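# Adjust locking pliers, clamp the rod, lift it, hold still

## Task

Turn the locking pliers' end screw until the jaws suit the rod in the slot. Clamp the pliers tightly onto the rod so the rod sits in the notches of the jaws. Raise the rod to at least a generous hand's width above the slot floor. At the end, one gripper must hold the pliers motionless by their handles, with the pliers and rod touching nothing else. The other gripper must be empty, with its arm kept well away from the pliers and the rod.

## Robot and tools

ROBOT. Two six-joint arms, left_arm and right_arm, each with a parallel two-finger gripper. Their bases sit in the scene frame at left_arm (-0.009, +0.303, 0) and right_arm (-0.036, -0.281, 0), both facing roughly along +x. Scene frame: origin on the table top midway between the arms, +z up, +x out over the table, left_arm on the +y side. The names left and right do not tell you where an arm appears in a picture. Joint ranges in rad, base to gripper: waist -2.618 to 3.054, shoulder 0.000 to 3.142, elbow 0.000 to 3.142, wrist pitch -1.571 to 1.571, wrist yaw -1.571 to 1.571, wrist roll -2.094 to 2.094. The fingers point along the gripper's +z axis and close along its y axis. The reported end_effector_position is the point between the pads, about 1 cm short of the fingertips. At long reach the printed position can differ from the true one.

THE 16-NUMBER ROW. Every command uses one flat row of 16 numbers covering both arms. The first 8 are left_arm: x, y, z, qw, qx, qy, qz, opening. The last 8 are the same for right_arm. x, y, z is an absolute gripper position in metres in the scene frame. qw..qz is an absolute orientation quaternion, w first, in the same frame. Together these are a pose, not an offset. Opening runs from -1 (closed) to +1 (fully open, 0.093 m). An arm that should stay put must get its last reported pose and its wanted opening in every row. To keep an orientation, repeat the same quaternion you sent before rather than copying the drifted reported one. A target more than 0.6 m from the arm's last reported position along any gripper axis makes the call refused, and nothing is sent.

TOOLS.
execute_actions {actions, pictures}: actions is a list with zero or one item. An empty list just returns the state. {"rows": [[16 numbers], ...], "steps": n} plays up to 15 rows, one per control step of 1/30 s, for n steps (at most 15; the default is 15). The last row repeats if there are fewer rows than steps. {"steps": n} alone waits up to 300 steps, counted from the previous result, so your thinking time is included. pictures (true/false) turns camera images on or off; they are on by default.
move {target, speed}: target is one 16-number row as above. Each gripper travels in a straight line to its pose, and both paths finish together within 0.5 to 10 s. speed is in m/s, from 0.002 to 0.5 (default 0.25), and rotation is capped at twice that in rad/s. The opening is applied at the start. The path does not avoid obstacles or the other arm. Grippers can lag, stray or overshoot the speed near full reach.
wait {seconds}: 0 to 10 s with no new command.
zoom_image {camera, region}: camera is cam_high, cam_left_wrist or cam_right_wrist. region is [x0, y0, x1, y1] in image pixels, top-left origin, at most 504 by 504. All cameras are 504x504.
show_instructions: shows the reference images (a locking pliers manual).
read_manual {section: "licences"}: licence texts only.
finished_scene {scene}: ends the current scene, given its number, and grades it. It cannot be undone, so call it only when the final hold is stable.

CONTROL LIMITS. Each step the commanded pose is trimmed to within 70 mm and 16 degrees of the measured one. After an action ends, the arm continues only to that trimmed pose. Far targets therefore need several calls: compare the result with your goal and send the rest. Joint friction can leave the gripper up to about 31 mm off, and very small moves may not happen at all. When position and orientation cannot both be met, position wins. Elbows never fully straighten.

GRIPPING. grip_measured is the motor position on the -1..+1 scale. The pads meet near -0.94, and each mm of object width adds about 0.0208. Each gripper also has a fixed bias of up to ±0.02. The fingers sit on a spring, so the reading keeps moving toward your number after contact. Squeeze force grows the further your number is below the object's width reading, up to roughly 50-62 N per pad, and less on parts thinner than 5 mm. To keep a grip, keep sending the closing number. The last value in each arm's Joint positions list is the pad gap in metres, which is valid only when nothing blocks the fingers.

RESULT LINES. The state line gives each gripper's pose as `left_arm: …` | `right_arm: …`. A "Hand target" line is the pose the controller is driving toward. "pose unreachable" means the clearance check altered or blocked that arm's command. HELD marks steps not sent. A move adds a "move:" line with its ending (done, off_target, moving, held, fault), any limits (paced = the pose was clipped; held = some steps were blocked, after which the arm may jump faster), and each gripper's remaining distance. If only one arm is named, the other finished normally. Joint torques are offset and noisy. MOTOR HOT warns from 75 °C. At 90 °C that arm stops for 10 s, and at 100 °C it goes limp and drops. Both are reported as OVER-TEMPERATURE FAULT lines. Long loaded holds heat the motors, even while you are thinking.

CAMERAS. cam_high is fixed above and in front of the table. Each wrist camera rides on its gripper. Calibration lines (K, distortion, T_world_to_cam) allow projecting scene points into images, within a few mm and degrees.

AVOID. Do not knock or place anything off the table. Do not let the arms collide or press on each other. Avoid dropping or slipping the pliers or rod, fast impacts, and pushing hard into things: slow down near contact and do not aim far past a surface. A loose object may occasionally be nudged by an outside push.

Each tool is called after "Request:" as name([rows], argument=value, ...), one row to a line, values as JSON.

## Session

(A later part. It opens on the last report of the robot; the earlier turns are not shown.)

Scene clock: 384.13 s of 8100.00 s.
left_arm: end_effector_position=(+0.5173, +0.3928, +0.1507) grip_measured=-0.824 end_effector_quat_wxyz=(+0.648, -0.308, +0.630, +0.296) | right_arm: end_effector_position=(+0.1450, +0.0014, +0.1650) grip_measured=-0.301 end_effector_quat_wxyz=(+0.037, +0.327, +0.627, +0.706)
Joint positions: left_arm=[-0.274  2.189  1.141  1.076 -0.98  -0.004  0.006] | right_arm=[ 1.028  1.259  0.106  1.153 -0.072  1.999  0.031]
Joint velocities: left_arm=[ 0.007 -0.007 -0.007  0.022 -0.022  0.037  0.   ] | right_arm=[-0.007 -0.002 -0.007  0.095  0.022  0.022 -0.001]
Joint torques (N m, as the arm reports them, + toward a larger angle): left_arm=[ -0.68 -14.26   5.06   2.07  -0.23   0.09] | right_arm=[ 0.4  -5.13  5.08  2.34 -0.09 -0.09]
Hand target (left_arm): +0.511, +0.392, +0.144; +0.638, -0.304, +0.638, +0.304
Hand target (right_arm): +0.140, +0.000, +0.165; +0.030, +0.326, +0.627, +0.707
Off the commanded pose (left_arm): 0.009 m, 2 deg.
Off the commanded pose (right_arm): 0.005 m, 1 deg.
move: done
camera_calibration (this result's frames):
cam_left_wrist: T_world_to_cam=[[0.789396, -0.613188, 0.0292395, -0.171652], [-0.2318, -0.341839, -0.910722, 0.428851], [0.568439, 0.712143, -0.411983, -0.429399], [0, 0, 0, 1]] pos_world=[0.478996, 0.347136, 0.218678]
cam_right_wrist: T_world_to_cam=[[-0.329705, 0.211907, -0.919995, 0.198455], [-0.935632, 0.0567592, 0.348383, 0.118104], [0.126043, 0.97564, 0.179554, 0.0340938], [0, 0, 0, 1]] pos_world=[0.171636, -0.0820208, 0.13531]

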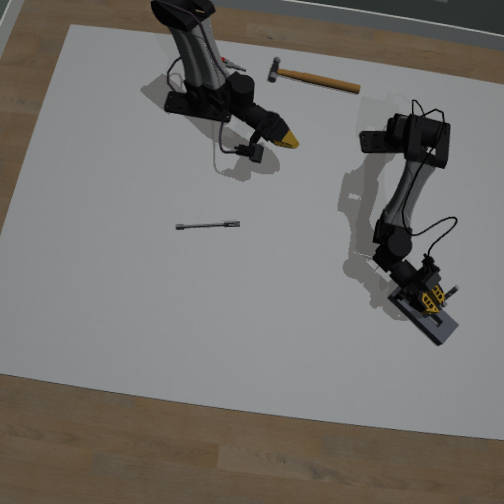

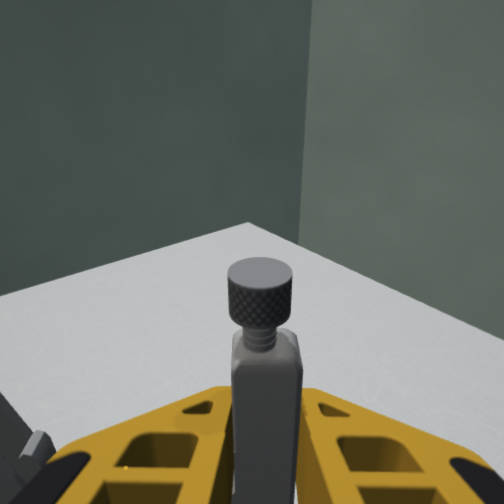

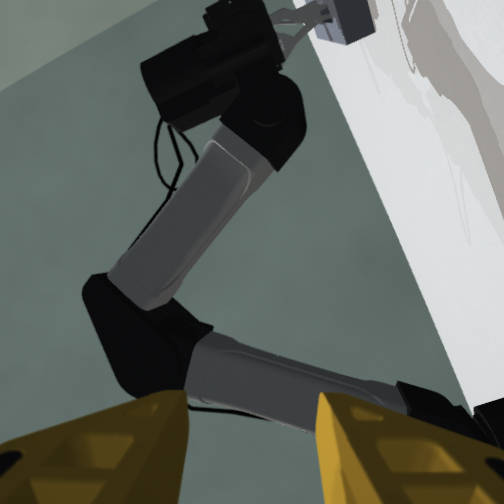

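Request:
move(target=[0.519,0.39,0.225,0.638,-0.304,0.638,0.304,-0.86,0.14,0,0.165,0.030,0.326,0.627,0.706,-0.3], speed=0.06)

Request:
move(target=[0.277,0.138,0.165,0.612,0.612,0.354,0.354,-0.86,0.14,0,0.165,0.030,0.326,0.627,0.706,-0.3], speed=0.25)

Request:
move(target=[0.277,0.138,0.165,0.612,0.612,0.354,0.354,-0.86,0.246,0.082,0.138,0.030,0.326,0.627,0.706,-0.3], speed=0.08)

Scene clock: 389.17 s of 8100.00 s.
left_arm: end_effector_position=(+0.5161, +0.3909, +0.2018) grip_measured=-0.824 end_effector_quat_wxyz=(+0.621, -0.294, +0.657, +0.310) | right_arm: end_effector_position=(+0.1450, +0.0014, +0.1650) grip_measured=-0.301 end_effector_quat_wxyz=(+0.037, +0.327, +0.627, +0.706)
Joint positions: left_arm=[-0.278  2.024  1.203  0.757 -0.985 -0.011  0.006] | right_arm=[ 1.028  1.259  0.106  1.153 -0.072  1.999  0.031]
Joint velocities: left_arm=[-0.002 -0.022  0.007 -0.007  0.051 -0.007  0.001] | right_arm=[-0.007 -0.012  0.002  0.007  0.051 -0.051  0.   ]
Joint torques (N m, as the arm reports them, + toward a larger angle): left_arm=[ -0.49 -14.9   11.72   2.34  -0.26   0.15] | right_arm=[ 0.43 -5.14  5.15  2.34 -0.09 -0.09]
Hand target (left_arm): +0.517, +0.390, +0.225; +0.638, -0.304, +0.639, +0.304
Hand target (right_arm): +0.140, +0.000, +0.165; +0.030, +0.326, +0.627, +0.707
Off the commanded pose (left_arm): 0.023 m, 3 deg.
Off the commanded pose (right_arm): 0.005 m, 1 deg.
move: off_target (left_arm)
camera_calibration (this result's frames):
cam_left_wrist: T_world_to_cam=[[0.788716, -0.613403, -0.0407912, -0.158788], [-0.30848, -0.337504, -0.889343, 0.508043], [0.531759, 0.714022, -0.455418, -0.379401], [0, 0, 0, 1]] pos_world=[0.48371, 0.344966, 0.272561]
cam_right_wrist: T_world_to_cam=[[-0.329705, 0.211907, -0.919995, 0.198455], [-0.935632, 0.0567592, 0.348383, 0.118104], [0.126043, 0.97564, 0.179554, 0.0340938], [0, 0, 0, 1]] pos_world=[0.171636, -0.0820208, 0.13531]

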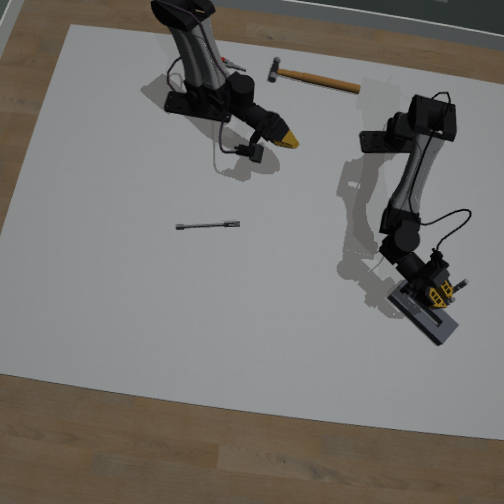

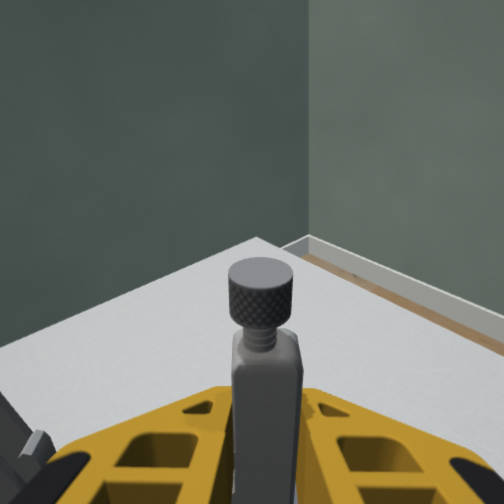

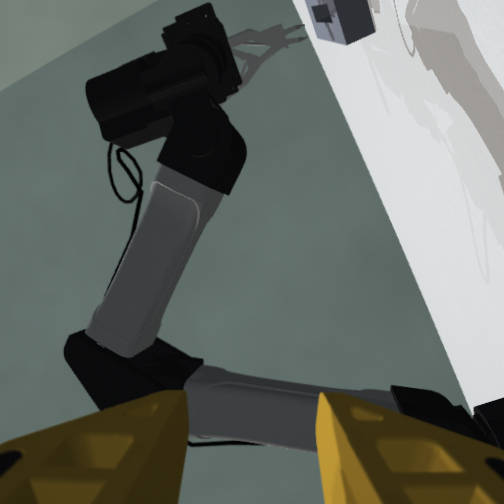

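Scene clock: 393.97 s of 8100.00 s.
left_arm: end_effector_position=(+0.2841, +0.1367, +0.1533) grip_measured=-0.822 end_effector_quat_wxyz=(+0.603, +0.616, +0.369, +0.349) | right_arm: end_effector_position=(+0.1450, +0.0014, +0.1650) grip_measured=-0.301 end_effector_quat_wxyz=(+0.037, +0.327, +0.627, +0.706)
Joint positions: left_arm=[-0.705  1.311  0.101  1.181 -0.021  1.555  0.006] | right_arm=[ 1.028  1.259  0.106  1.153 -0.072  1.999  0.031]
Joint velocities: left_arm=[-0.007 -0.007  0.002  0.022 -0.022 -0.022 -0.   ] | right_arm=[-0.012  0.012  0.002 -0.022  0.022 -0.081 -0.   ]
Joint torques (N m, as the arm reports them, + toward a larger angle): left_arm=[-1.17 -5.85  6.25  2.96 -0.03  0.1 ] | right_arm=[ 0.39 -5.11  5.12  2.34 -0.1  -0.1 ]
Hand target (left_arm): +0.280, +0.135, +0.165; +0.617, +0.607, +0.352, +0.356
Hand target (right_arm): +0.140, +0.000, +0.165; +0.030, +0.326, +0.627, +0.707
Off the commanded pose (left_arm): 0.014 m, 2 deg.
Off the commanded pose (right_arm): 0.005 m, 1 deg.
move: off_target (left_arm)
camera_calibration (this result's frames):
cam_left_wrist: T_world_to_cam=[[-0.0112121, -0.0146684, -0.99983, 0.158711], [0.0669282, 0.997639, -0.0153868, -0.115601], [0.997695, -0.0670893, -0.0102039, -0.190471], [0, 0, 0, 1]] pos_world=[0.199548, 0.104878, 0.154961]
cam_right_wrist: T_world_to_cam=[[-0.329705, 0.211907, -0.919995, 0.198455], [-0.935632, 0.0567592, 0.348383, 0.118104], [0.126043, 0.97564, 0.179554, 0.0340938], [0, 0, 0, 1]] pos_world=[0.171636, -0.0820208, 0.13531]

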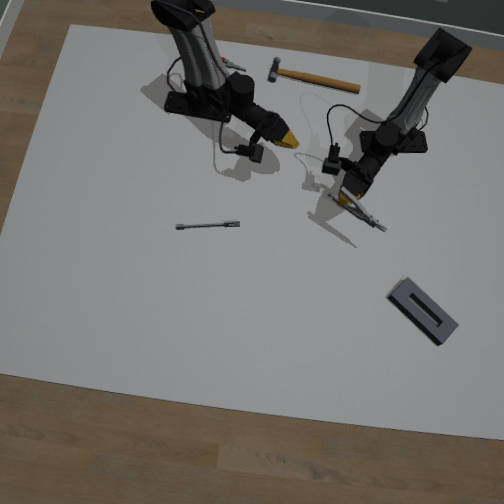

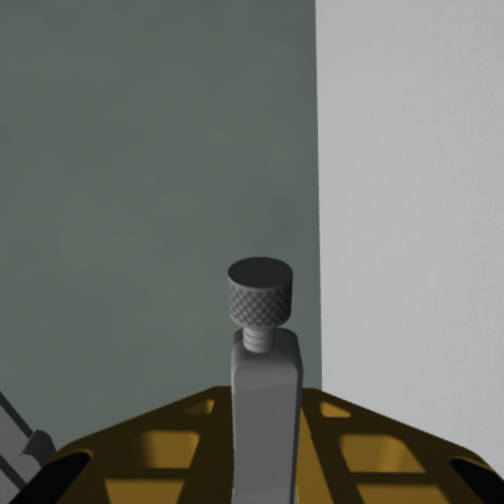

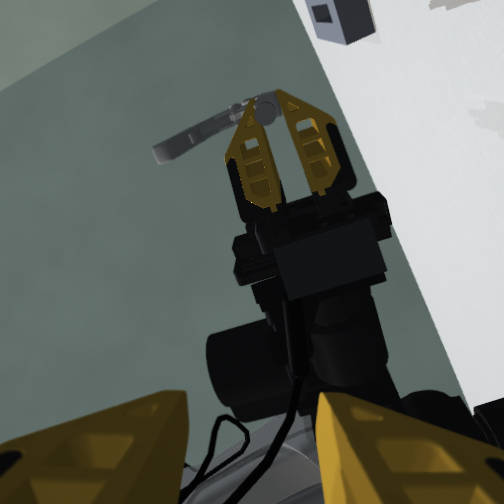

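Scene clock: 395.93 s of 8100.00 s.
left_arm: end_effector_position=(+0.2804, +0.1371, +0.1554) grip_measured=-0.822 end_effector_quat_wxyz=(+0.600, +0.621, +0.367, +0.345) | right_arm: end_effector_position=(+0.2399, +0.0806, +0.1331) grip_measured=-0.301 end_effector_quat_wxyz=(+0.031, +0.329, +0.634, +0.699)
Joint positions: left_arm=[-0.705  1.244  0.101  1.102 -0.013  1.557  0.006] | right_arm=[ 0.907  1.89   0.538  1.331 -0.202  2.001  0.031]
Joint velocities: left_arm=[-0.037  0.007 -0.007  0.037  0.007 -0.022 -0.001] | right_arm=[-0.012 -0.007  0.007 -0.051  0.037 -0.007  0.001]
Joint torques (N m, as the arm reports them, + toward a larger angle): left_arm=[-0.3  -5.34  6.13  2.96  0.02  0.13] | right_arm=[-0.84 -6.99  6.55  2.59 -0.13 -0.07]
Hand target (left_arm): +0.277, +0.138, +0.165; +0.612, +0.612, +0.354, +0.354
Hand target (right_arm): +0.244, +0.083, +0.137; +0.029, +0.327, +0.627, +0.706
Off the commanded pose (left_arm): 0.010 m, 3 deg.
Off the commanded pose (right_arm): 0.008 m, 1 deg.
move: off_target (left_arm)
camera_calibration (this result's frames):
cam_left_wrist: T_world_to_cam=[[-0.0200425, -0.0067067, -0.999777, 0.162187], [0.0756654, 0.997099, -0.00820561, -0.119249], [0.996932, -0.075813, -0.0194769, -0.183897], [0, 0, 0, 1]] pos_world=[0.195607, 0.106049, 0.15759]
cam_right_wrist: T_world_to_cam=[[-0.345688, 0.195655, -0.917725, 0.188434], [-0.930776, 0.0525115, 0.3618, 0.210871], [0.118979, 0.979266, 0.163959, -0.0459141], [0, 0, 0, 1]] pos_world=[0.266876, -0.00297912, 0.104165]

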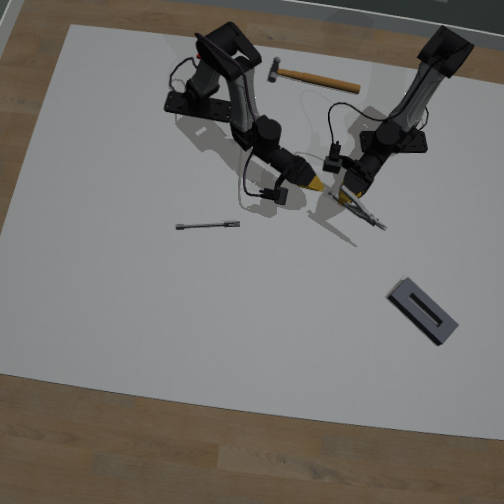

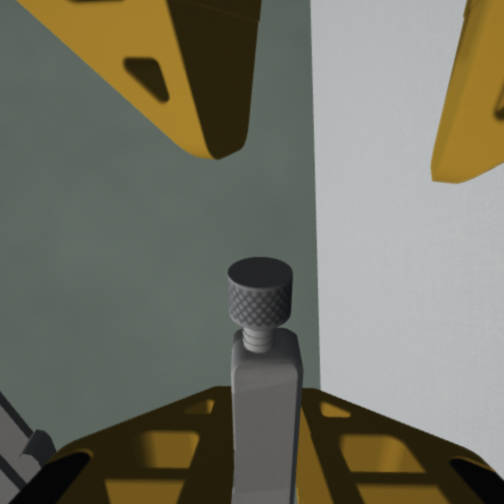

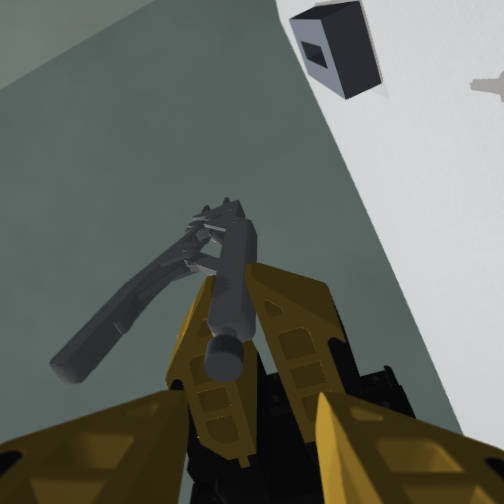

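Request:
move(target=[0.277,0.138,0.165,0.612,0.612,0.354,0.354,-0.86,0.252,0.092,0.138,0.030,0.326,0.627,0.706,-0.3], speed=0.015)

Scene clock: 399.93 s of 8100.00 s.
left_arm: end_effector_position=(+0.2801, +0.1373, +0.1494) grip_measured=-0.822 end_effector_quat_wxyz=(+0.593, +0.628, +0.372, +0.340) | right_arm: end_effector_position=(+0.2474, +0.0894, +0.1392) grip_measured=-0.301 end_effector_quat_wxyz=(+0.033, +0.324, +0.628, +0.707)
Joint positions: left_arm=[-0.705  1.244  0.101  1.077 -0.012  1.557  0.006] | right_arm=[ 0.907  1.915  0.587  1.331 -0.203  2.001  0.031]
Joint velocities: left_arm=[ 0.012 -0.017 -0.002 -0.007  0.007  0.007 -0.   ] | right_arm=[ 0.012 -0.017  0.012  0.022 -0.066  0.007 -0.   ]
Joint torques (N m, as the arm reports them, + toward a larger angle): left_arm=[-0.4  -5.48  6.26  3.2  -0.03  0.1 ] | right_arm=[-0.7  -7.25  6.64  2.34 -0.11 -0.11]
Hand target (left_arm): +0.277, +0.138, +0.165; +0.611, +0.612, +0.355, +0.354
Hand target (right_arm): +0.252, +0.092, +0.138; +0.030, +0.326, +0.627, +0.706
Off the commanded pose (left_arm): 0.016 m, 4 deg.
Off the commanded pose (right_arm): 0.005 m, 0 deg.
move: off_target (left_arm)
camera_calibration (this result's frames):
cam_left_wrist: T_world_to_cam=[[-0.0414602, 0.00577555, -0.999123, 0.16037], [0.0759853, 0.997106, 0.00261075, -0.121088], [0.996247, -0.0758105, -0.0417791, -0.180173], [0, 0, 0, 1]] pos_world=[0.195346, 0.106152, 0.153018]
cam_right_wrist: T_world_to_cam=[[-0.332127, 0.211312, -0.91926, 0.19036], [-0.936214, 0.0448361, 0.348559, 0.219062], [0.114871, 0.97639, 0.182942, -0.0578386], [0, 0, 0, 1]] pos_world=[0.274957, 0.00642569, 0.109215]

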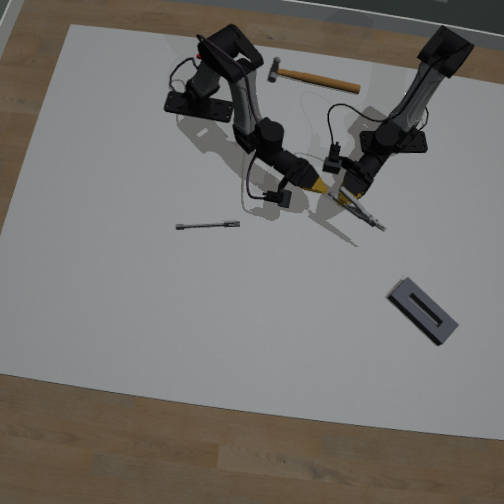

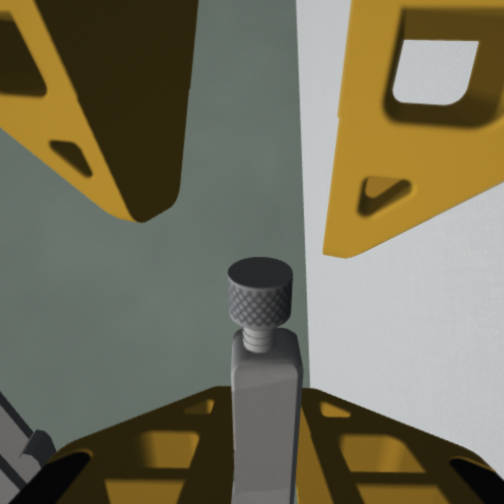

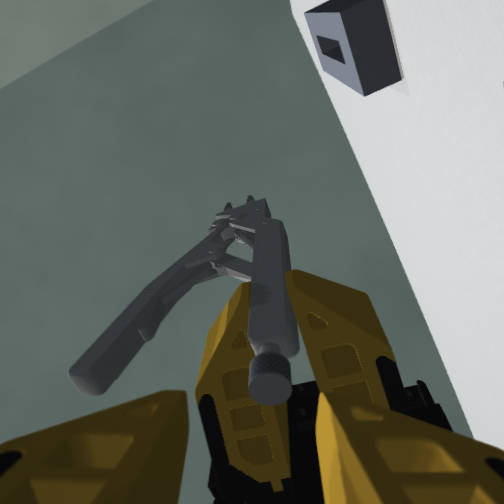

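Request:
move(target=[0.277,0.138,0.165,0.612,0.612,0.354,0.354,-0.86,0.256,0.106,0.134,0.030,0.326,0.627,0.706,-0.3], speed=0.01)

Scene clock: 405.73 s of 8100.00 s.
left_arm: end_effector_position=(+0.2801, +0.1373, +0.1492) grip_measured=-0.822 end_effector_quat_wxyz=(+0.592, +0.629, +0.372, +0.340) | right_arm: end_effector_position=(+0.2543, +0.1007, +0.1357) grip_measured=-0.301 end_effector_quat_wxyz=(+0.033, +0.323, +0.627, +0.708)
Joint positions: left_arm=[-0.705  1.244  0.101  1.076 -0.012  1.557  0.006] | right_arm=[ 0.915  1.963  0.64   1.326 -0.197  2.001  0.031]
Joint velocities: left_arm=[ 0.007 -0.002  0.017 -0.037  0.022 -0.022  0.001] | right_arm=[ 0.002  0.017  0.007  0.007 -0.051 -0.007  0.   ]
Joint torques (N m, as the arm reports them, + toward a larger angle): left_arm=[-0.37 -5.52  6.18  3.16 -0.03  0.12] | right_arm=[ 0.4  -7.7   6.65  2.3  -0.01 -0.11]
Hand target (left_arm): +0.277, +0.138, +0.165; +0.611, +0.612, +0.355, +0.354
Hand target (right_arm): +0.256, +0.106, +0.134; +0.030, +0.326, +0.627, +0.707
Off the commanded pose (left_arm): 0.016 m, 4 deg.
Off the commanded pose (right_arm): 0.006 m, 0 deg.
move: off_target (left_arm)
camera_calibration (this result's frames):
cam_left_wrist: T_world_to_cam=[[-0.0421187, 0.00615965, -0.999094, 0.160312], [0.0759872, 0.997104, 0.00294401, -0.121143], [0.996219, -0.0757943, -0.0424648, -0.180061], [0, 0, 0, 1]] pos_world=[0.195338, 0.106157, 0.152877]
cam_right_wrist: T_world_to_cam=[[-0.331296, 0.212252, -0.919343, 0.186761], [-0.936576, 0.0440752, 0.347682, 0.226503], [0.114316, 0.97622, 0.184188, -0.0690077], [0, 0, 0, 1]] pos_world=[0.281899, 0.0177432, 0.105657]

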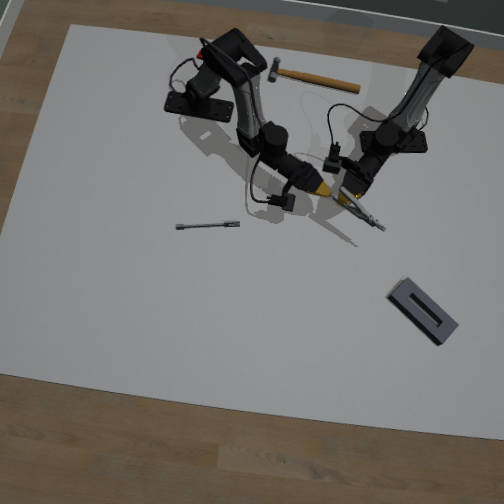

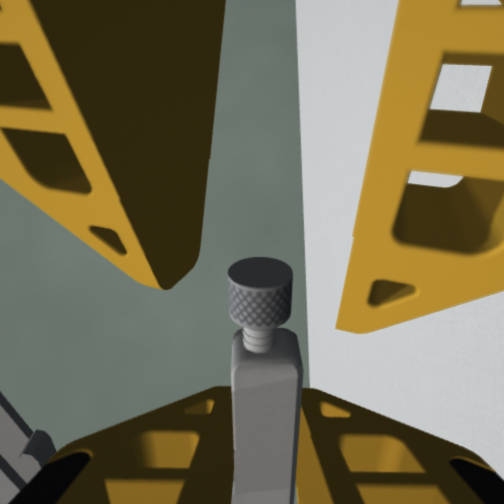

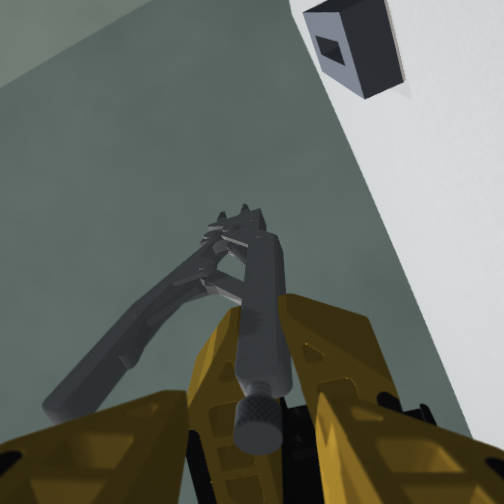

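Request:
move(target=[0.277,0.138,0.165,0.612,0.612,0.354,0.354,-0.86,0.257,0.109,0.134,0.030,0.326,0.627,0.706,-0.3], speed=0.01)

Request:
move(target=[0.277,0.138,0.165,0.612,0.612,0.354,0.354,-0.86,0.257,0.109,0.134,0.030,0.326,0.627,0.706,-0.8], speed=0.01)

Scene clock: 411.67 s of 8100.00 s.
left_arm: end_effector_position=(+0.2801, +0.1373, +0.1492) grip_measured=-0.822 end_effector_quat_wxyz=(+0.592, +0.629, +0.372, +0.340) | right_arm: end_effector_position=(+0.2551, +0.1035, +0.1385) grip_measured=-0.301 end_effector_quat_wxyz=(+0.033, +0.322, +0.626, +0.710)
Joint positions: left_arm=[-0.705  1.244  0.101  1.076 -0.012  1.558  0.006] | right_arm=[ 0.919  1.963  0.653  1.32  -0.193  2.001  0.031]
Joint velocities: left_arm=[-0.022  0.002  0.012  0.007  0.022  0.007 -0.   ] | right_arm=[ 0.002  0.007 -0.002 -0.051 -0.022 -0.037  0.   ]
Joint torques (N m, as the arm reports them, + toward a larger angle): left_arm=[-0.43 -5.43  6.19  3.2  -0.04  0.12] | right_arm=[ 0.35 -7.19  6.78  2.33  0.02 -0.12]
Hand target (left_arm): +0.277, +0.138, +0.165; +0.611, +0.612, +0.355, +0.354
Hand target (right_arm): +0.257, +0.109, +0.134; +0.030, +0.326, +0.628, +0.706
Off the commanded pose (left_arm): 0.016 m, 4 deg.
Off the commanded pose (right_arm): 0.007 m, 1 deg.
move: off_target (left_arm)
camera_calibration (this result's frames):
cam_left_wrist: T_world_to_cam=[[-0.0419309, 0.00649153, -0.999099, 0.160215], [0.076012, 0.997101, 0.00328842, -0.121201], [0.996225, -0.0758057, -0.0423028, -0.180086], [0, 0, 0, 1]] pos_world=[0.195336, 0.106158, 0.152851]
cam_right_wrist: T_world_to_cam=[[-0.327859, 0.216236, -0.919647, 0.187805], [-0.93787, 0.042576, 0.344366, 0.227152], [0.113619, 0.975412, 0.188842, -0.0727692], [0, 0, 0, 1]] pos_world=[0.28288, 0.0206986, 0.108233]

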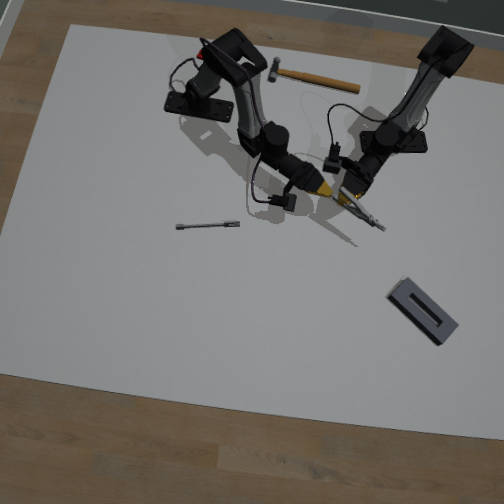

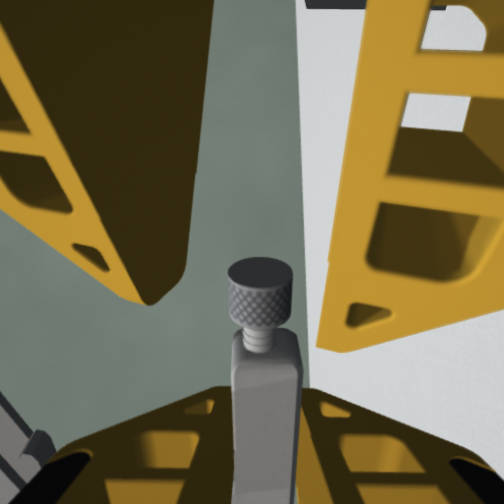

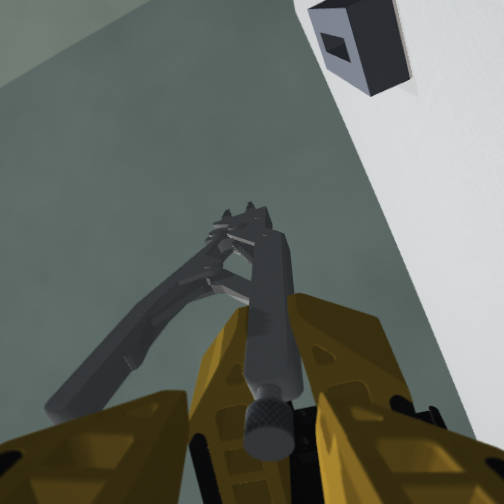

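Scene clock: 415.30 s of 8100.00 s.
left_arm: end_effector_position=(+0.2801, +0.1373, +0.1486) grip_measured=-0.822 end_effector_quat_wxyz=(+0.592, +0.629, +0.373, +0.339) | right_arm: end_effector_position=(+0.2539, +0.1043, +0.1347) grip_measured=-0.791 end_effector_quat_wxyz=(+0.029, +0.323, +0.631, +0.705)
Joint positions: left_arm=[-0.705  1.244  0.101  1.074 -0.012  1.555  0.006] | right_arm=[ 0.92   1.963  0.653  1.305 -0.199  2.001  0.007]
Joint velocities: left_arm=[ 0.002 -0.002 -0.002  0.037 -0.037 -0.022  0.   ] | right_arm=[-0.017 -0.012  0.002 -0.022 -0.051 -0.022 -0.   ]
Joint torques (N m, as the arm reports them, + toward a larger angle): left_arm=[-0.31 -5.49  6.22  3.23 -0.03  0.14] | right_arm=[ 0.25 -7.3   6.78  2.5   0.05 -0.13]
Hand target (left_arm): +0.277, +0.138, +0.165; +0.611, +0.612, +0.355, +0.354
Hand target (right_arm): +0.257, +0.109, +0.134; +0.030, +0.326, +0.627, +0.706
Off the commanded pose (left_arm): 0.017 m, 4 deg.
Off the commanded pose (right_arm): 0.006 m, 1 deg.
move: off_target (left_arm)
camera_calibration (this result's frames):
cam_left_wrist: T_world_to_cam=[[-0.045549, 0.00551252, -0.998947, 0.160693], [0.0758402, 0.997118, 0.00204434, -0.120988], [0.996079, -0.0756672, -0.0458358, -0.179526], [0, 0, 0, 1]] pos_world=[0.195318, 0.106169, 0.152542]
cam_right_wrist: T_world_to_cam=[[-0.338476, 0.20334, -0.918742, 0.187619], [-0.934671, 0.040172, 0.353236, 0.225493], [0.108735, 0.978284, 0.176459, -0.0701041], [0, 0, 0, 1]] pos_world=[0.281889, 0.0213727, 0.105091]

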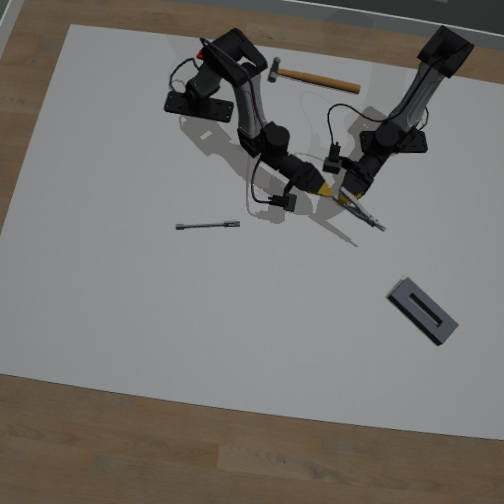

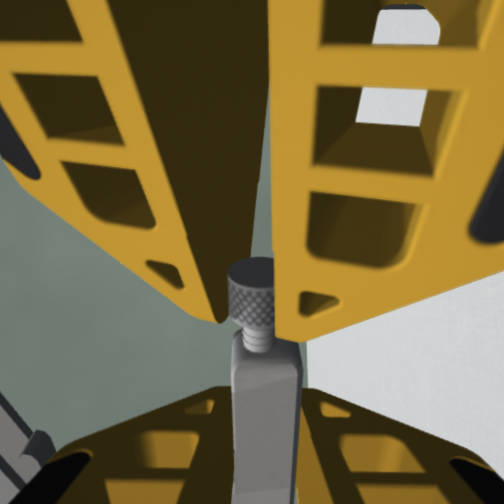

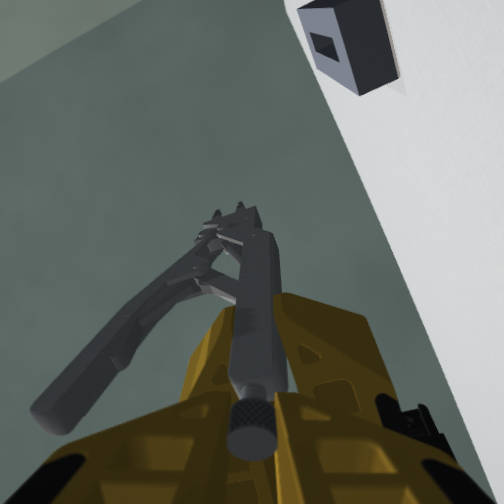

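Request:
move(target=[0.277,0.138,0.165,0.612,0.612,0.354,0.354,-0.86,0.257,0.108,0.134,0.690,-0.522,0.477,0.154,-0.8], speed=0.3)

Request:
move(target=[0.277,0.138,0.165,0.612,0.612,0.354,0.354,-0.86,0.257,0.108,0.134,0.690,-0.522,0.477,0.154,-0.5], speed=0.3)

Scene clock: 422.27 s of 8100.00 s.
left_arm: end_effector_position=(+0.2802, +0.1377, +0.1467) grip_measured=-0.822 end_effector_quat_wxyz=(+0.587, +0.633, +0.371, +0.342) | right_arm: end_effector_position=(+0.2525, +0.1051, +0.1335) grip_measured=-0.791 end_effector_quat_wxyz=(+0.684, -0.525, +0.480, +0.164)
Joint positions: left_arm=[-0.705  1.244  0.101  1.066 -0.015  1.566  0.006] | right_arm=[ 0.92   1.963  0.653  1.3   -0.208 -0.597  0.007]
Joint velocities: left_arm=[ 0.002 -0.002 -0.007  0.037 -0.007 -0.037 -0.001] | right_arm=[ 0.002 -0.022 -0.007  0.007 -0.022 -0.037 -0.001]
Joint torques (N m, as the arm reports them, + toward a larger angle): left_arm=[-0.29 -5.53  6.02  3.34  0.01  0.04] | right_arm=[-0.02 -7.47  6.57  2.54  0.09 -0.24]
Hand target (left_arm): +0.277, +0.138, +0.165; +0.611, +0.612, +0.355, +0.354
Hand target (right_arm): +0.257, +0.108, +0.134; +0.690, -0.522, +0.477, +0.154
Off the commanded pose (left_arm): 0.019 m, 4 deg.
Off the commanded pose (right_arm): 0.005 m, 1 deg.
move: off_target (left_arm)
camera_calibration (this result's frames):
cam_left_wrist: T_world_to_cam=[[-0.0469624, 0.0192221, -0.998712, 0.157234], [0.0740076, 0.997134, 0.0157117, -0.122946], [0.996151, -0.0731744, -0.0482503, -0.179687], [0, 0, 0, 1]] pos_world=[0.195479, 0.106423, 0.150293]
cam_right_wrist: T_world_to_cam=[[0.72202, -0.374962, 0.581456, -0.221347], [0.254225, -0.637838, -0.727002, 0.139861], [0.643473, 0.672731, -0.365207, -0.101088], [0, 0, 0, 1]] pos_world=[0.189308, 0.0742165, 0.193465]

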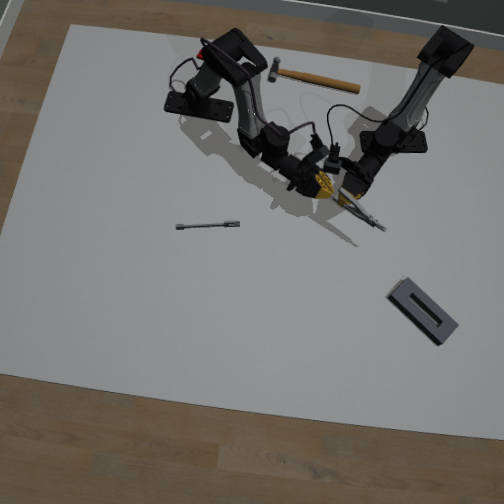

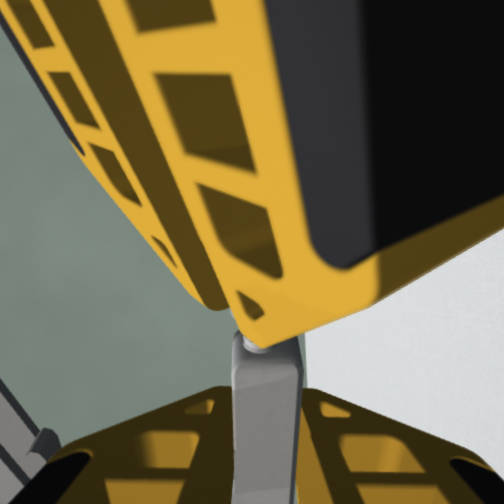

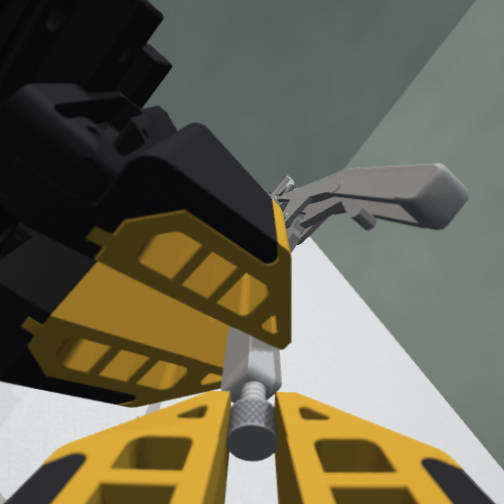

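Scene clock: 423.03 s of 8100.00 s.
left_arm: end_effector_position=(+0.2802, +0.1374, +0.1492) grip_measured=-0.822 end_effector_quat_wxyz=(+0.591, +0.630, +0.369, +0.343) | right_arm: end_effector_position=(+0.2541, +0.1042, +0.1334) grip_measured=-0.502 end_effector_quat_wxyz=(+0.685, -0.523, +0.481, +0.158)
Joint positions: left_arm=[-0.705  1.244  0.101  1.076 -0.013  1.566  0.006] | right_arm=[ 0.92   1.963  0.653  1.3   -0.197 -0.602  0.021]
Joint velocities: left_arm=[-0.007  0.012 -0.007  0.022 -0.051 -0.007  0.   ] | right_arm=[-0.007 -0.012  0.007 -0.066  0.022  0.037 -0.   ]
Joint torques (N m, as the arm reports them, + toward a larger angle): left_arm=[-0.28 -5.47  6.21  3.21 -0.01  0.01] | right_arm=[ 0.01 -7.44  6.56  2.54  0.   -0.22]
Hand target (left_arm): +0.277, +0.138, +0.165; +0.611, +0.612, +0.355, +0.354
Hand target (right_arm): +0.257, +0.108, +0.134; +0.690, -0.522, +0.477, +0.154
Off the commanded pose (left_arm): 0.016 m, 4 deg.
Off the commanded pose (right_arm): 0.005 m, 1 deg.
move: off_target (left_arm)
camera_calibration (this result's frames):
cam_left_wrist: T_world_to_cam=[[-0.0383005, 0.0136674, -0.999173, 0.158132], [0.0757628, 0.997068, 0.0107345, -0.122356], [0.99639, -0.075289, -0.0392237, -0.180715], [0, 0, 0, 1]] pos_world=[0.195389, 0.10623, 0.152227]
cam_right_wrist: T_world_to_cam=[[0.715471, -0.381526, 0.585268, -0.221021], [0.250139, -0.642297, -0.724489, 0.140031], [0.652327, 0.66475, -0.36411, -0.103087], [0, 0, 0, 1]] pos_world=[0.190353, 0.0741431, 0.193272]

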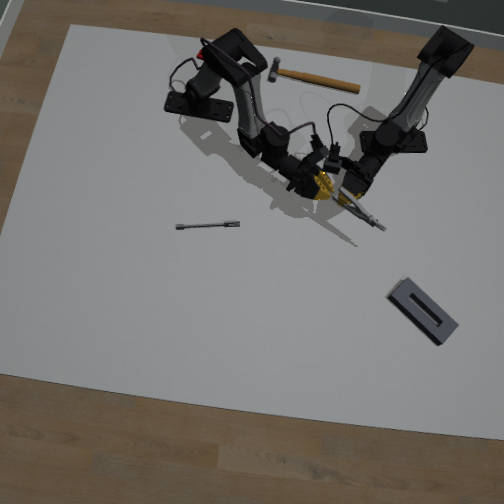

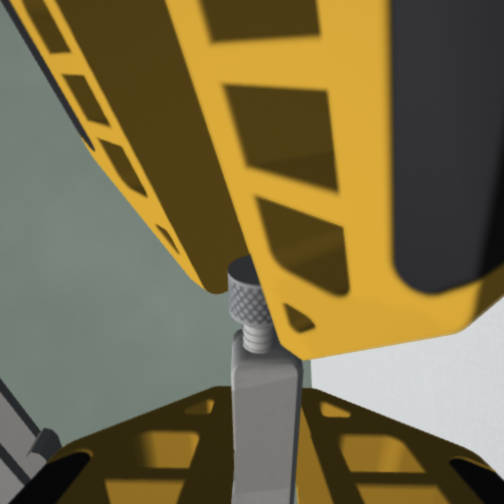

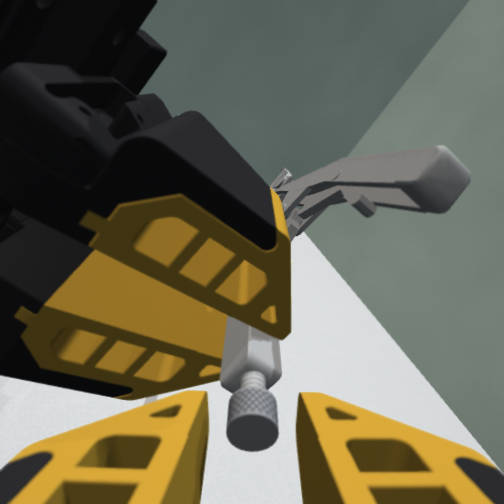

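Request:
move(target=[0.277,0.138,0.165,0.612,0.612,0.354,0.354,-0.86,0.257,0.108,0.134,0.030,0.326,0.627,0.706,-0.45], speed=0.4)

Scene clock: 437.30 s of 8100.00 s.
left_arm: end_effector_position=(+0.2802, +0.1374, +0.1497) grip_measured=-0.822 end_effector_quat_wxyz=(+0.591, +0.630, +0.369, +0.343) | right_arm: end_effector_position=(+0.2543, +0.1041, +0.1334) grip_measured=-0.451 end_effector_quat_wxyz=(+0.032, +0.324, +0.633, +0.703)
Joint positions: left_arm=[-0.705  1.244  0.101  1.078 -0.013  1.566  0.006] | right_arm=[ 0.92   1.963  0.653  1.3   -0.195  1.996  0.024]
Joint velocities: left_arm=[ 0.002 -0.012 -0.007  0.007  0.022  0.037 -0.   ] | right_arm=[ 0.007 -0.002  0.007  0.022  0.022 -0.007 -0.   ]
Joint torques (N m, as the arm reports them, + toward a larger angle): left_arm=[-0.25 -5.43  6.13  3.21 -0.02  0.01] | right_arm=[ 0.07 -7.46  6.52  2.56  0.02 -0.09]
Hand target (left_arm): +0.277, +0.138, +0.165; +0.611, +0.612, +0.355, +0.354
Hand target (right_arm): +0.257, +0.108, +0.134; +0.030, +0.326, +0.628, +0.706
Off the commanded pose (left_arm): 0.016 m, 4 deg.
Off the commanded pose (right_arm): 0.005 m, 1 deg.
move: off_target (left_arm)
camera_calibration (this result's frames):
cam_left_wrist: T_world_to_cam=[[-0.0363251, 0.012515, -0.999262, 0.158305], [0.0757425, 0.99708, 0.0097343, -0.122192], [0.996466, -0.075333, -0.0371669, -0.181049], [0, 0, 0, 1]] pos_world=[0.195415, 0.106215, 0.152649]
cam_right_wrist: T_world_to_cam=[[-0.337103, 0.198378, -0.92033, 0.187026], [-0.934838, 0.045281, 0.352177, 0.226018], [0.111537, 0.979079, 0.170186, -0.0696288], [0, 0, 0, 1]] pos_world=[0.282103, 0.0208361, 0.104377]

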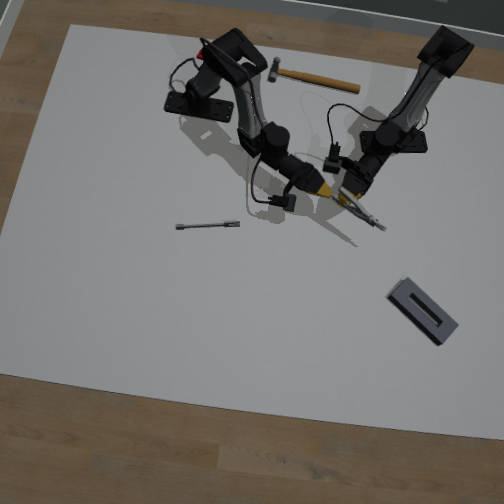

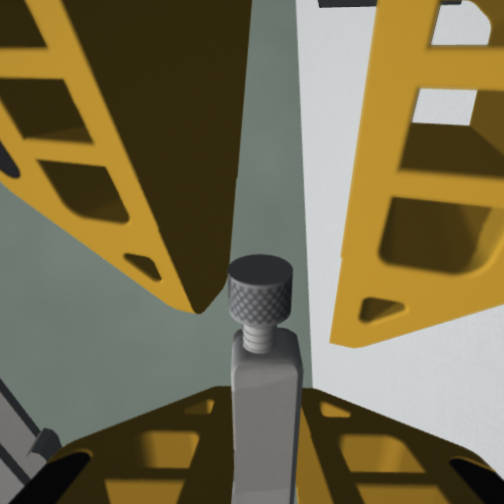

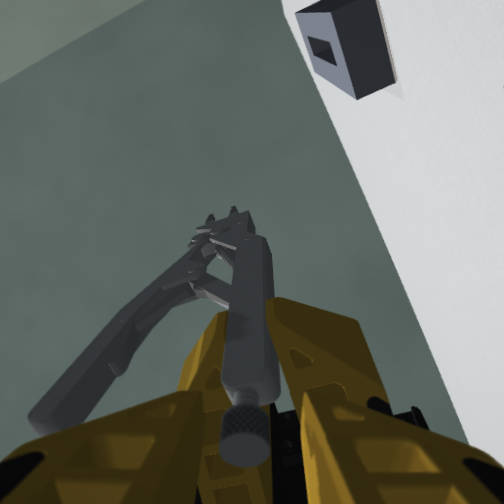

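Request:
move(target=[0.277,0.138,0.165,0.612,0.612,0.354,0.354,-0.86,0.257,0.108,0.134,0.030,0.326,0.627,0.706,-0.8], speed=0.1)

Request:
move(target=[0.277,0.138,0.165,0.612,0.612,0.354,0.354,-0.86,0.257,0.108,0.134,0.690,-0.522,0.477,0.154,-0.8], speed=0.3)

Scene clock: 443.77 s of 8100.00 s.
left_arm: end_effector_position=(+0.2801, +0.1374, +0.1477) grip_measured=-0.822 end_effector_quat_wxyz=(+0.589, +0.632, +0.370, +0.341) | right_arm: end_effector_position=(+0.2545, +0.1039, +0.1327) grip_measured=-0.791 end_effector_quat_wxyz=(+0.031, +0.326, +0.633, +0.702)
Joint positions: left_arm=[-0.705  1.244  0.101  1.07  -0.013  1.565  0.006] | right_arm=[ 0.92   1.963  0.653  1.297 -0.194  1.999  0.007]
Joint velocities: left_arm=[-0.007 -0.002 -0.002  0.037 -0.037 -0.051 -0.   ] | right_arm=[ 0.007 -0.012 -0.002  0.022  0.022  0.007  0.   ]
Joint torques (N m, as the arm reports them, + toward a larger angle): left_arm=[-0.47 -5.51  6.17  3.32 -0.02  0.03] | right_arm=[ 0.07 -7.46  6.58  2.6   0.   -0.09]
Hand target (left_arm): +0.277, +0.138, +0.165; +0.611, +0.612, +0.355, +0.354
Hand target (right_arm): +0.257, +0.108, +0.134; +0.030, +0.326, +0.628, +0.706
Off the commanded pose (left_arm): 0.018 m, 4 deg.
Off the commanded pose (right_arm): 0.005 m, 1 deg.
move: off_target (left_arm)
camera_calibration (this result's frames):
cam_left_wrist: T_world_to_cam=[[-0.0439508, 0.0160687, -0.998904, 0.157866], [0.076155, 0.997015, 0.0126876, -0.122718], [0.996127, -0.075514, -0.0450434, -0.179688], [0, 0, 0, 1]] pos_world=[0.195276, 0.106247, 0.151156]
cam_right_wrist: T_world_to_cam=[[-0.341053, 0.198165, -0.91892, 0.187293], [-0.933124, 0.0470267, 0.356467, 0.225297], [0.113853, 0.97904, 0.168874, -0.0698084], [0, 0, 0, 1]] pos_world=[0.282055, 0.0206351, 0.103585]

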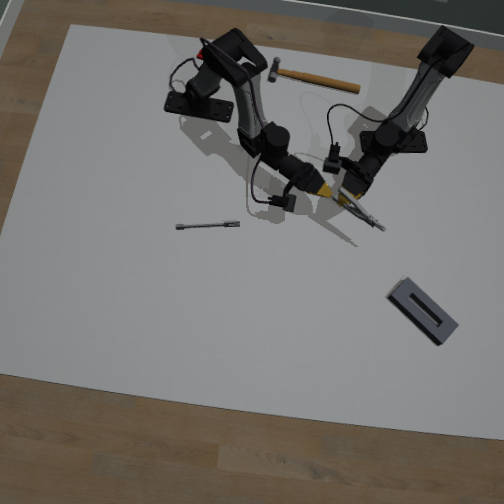

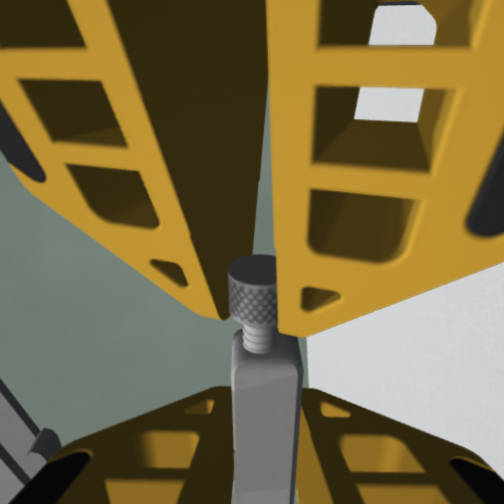

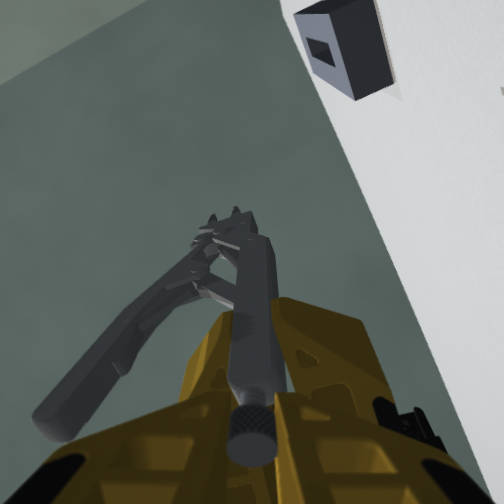

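Scene clock: 448.73 s of 8100.00 s.
left_arm: end_effector_position=(+0.2802, +0.1379, +0.1463) grip_measured=-0.822 end_effector_quat_wxyz=(+0.587, +0.633, +0.372, +0.341) | right_arm: end_effector_position=(+0.2520, +0.1055, +0.1342) grip_measured=-0.791 end_effector_quat_wxyz=(+0.685, -0.524, +0.479, +0.164)
Joint positions: left_arm=[-0.705  1.244  0.101  1.064 -0.016  1.565  0.006] | right_arm=[ 0.922  1.963  0.653  1.303 -0.206 -0.597  0.007]
Joint velocities: left_arm=[-0.002 -0.002  0.012  0.051  0.007 -0.037  0.001] | right_arm=[ 0.002 -0.002 -0.012  0.022 -0.022 -0.051 -0.001]
Joint torques (N m, as the arm reports them, + toward a larger angle): left_arm=[-0.44 -5.71  6.09  3.33 -0.03  0.06] | right_arm=[-0.13 -7.44  6.53  2.53  0.09 -0.2 ]
Hand target (left_arm): +0.277, +0.138, +0.165; +0.611, +0.612, +0.355, +0.354
Hand target (right_arm): +0.257, +0.108, +0.134; +0.690, -0.522, +0.477, +0.154
Off the commanded pose (left_arm): 0.019 m, 5 deg.
Off the commanded pose (right_arm): 0.006 m, 1 deg.
move: off_target (left_arm)
camera_calibration (this result's frames):
cam_left_wrist: T_world_to_cam=[[-0.0488238, 0.0190078, -0.998627, 0.157404], [0.0731887, 0.997199, 0.0154024, -0.122804], [0.996122, -0.0723361, -0.0500782, -0.179574], [0, 0, 0, 1]] pos_world=[0.19555, 0.106478, 0.150086]
cam_right_wrist: T_world_to_cam=[[0.720851, -0.376298, 0.582042, -0.220938], [0.255686, -0.636166, -0.727954, 0.140343], [0.644204, 0.673567, -0.362367, -0.101453], [0, 0, 0, 1]] pos_world=[0.188736, 0.0744779, 0.193995]

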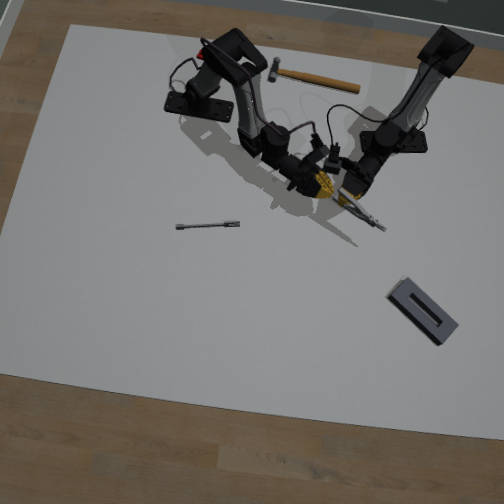

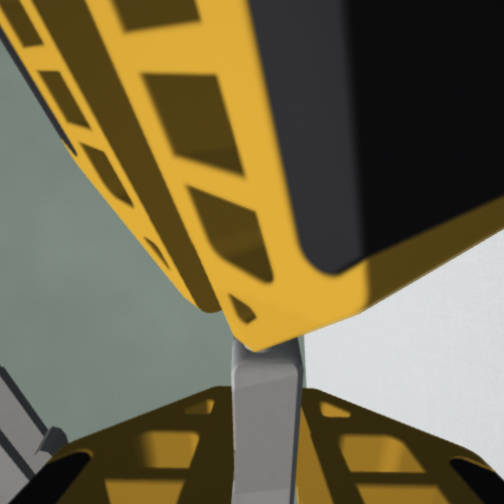

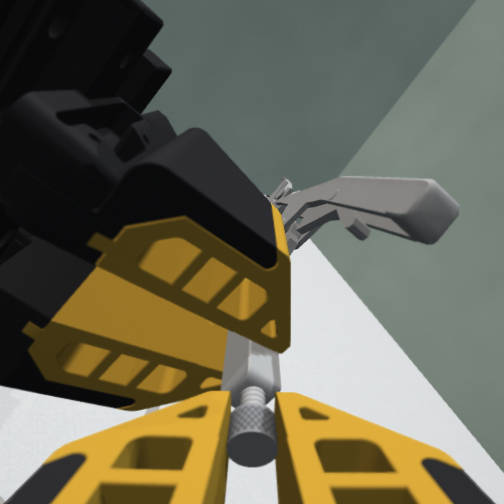

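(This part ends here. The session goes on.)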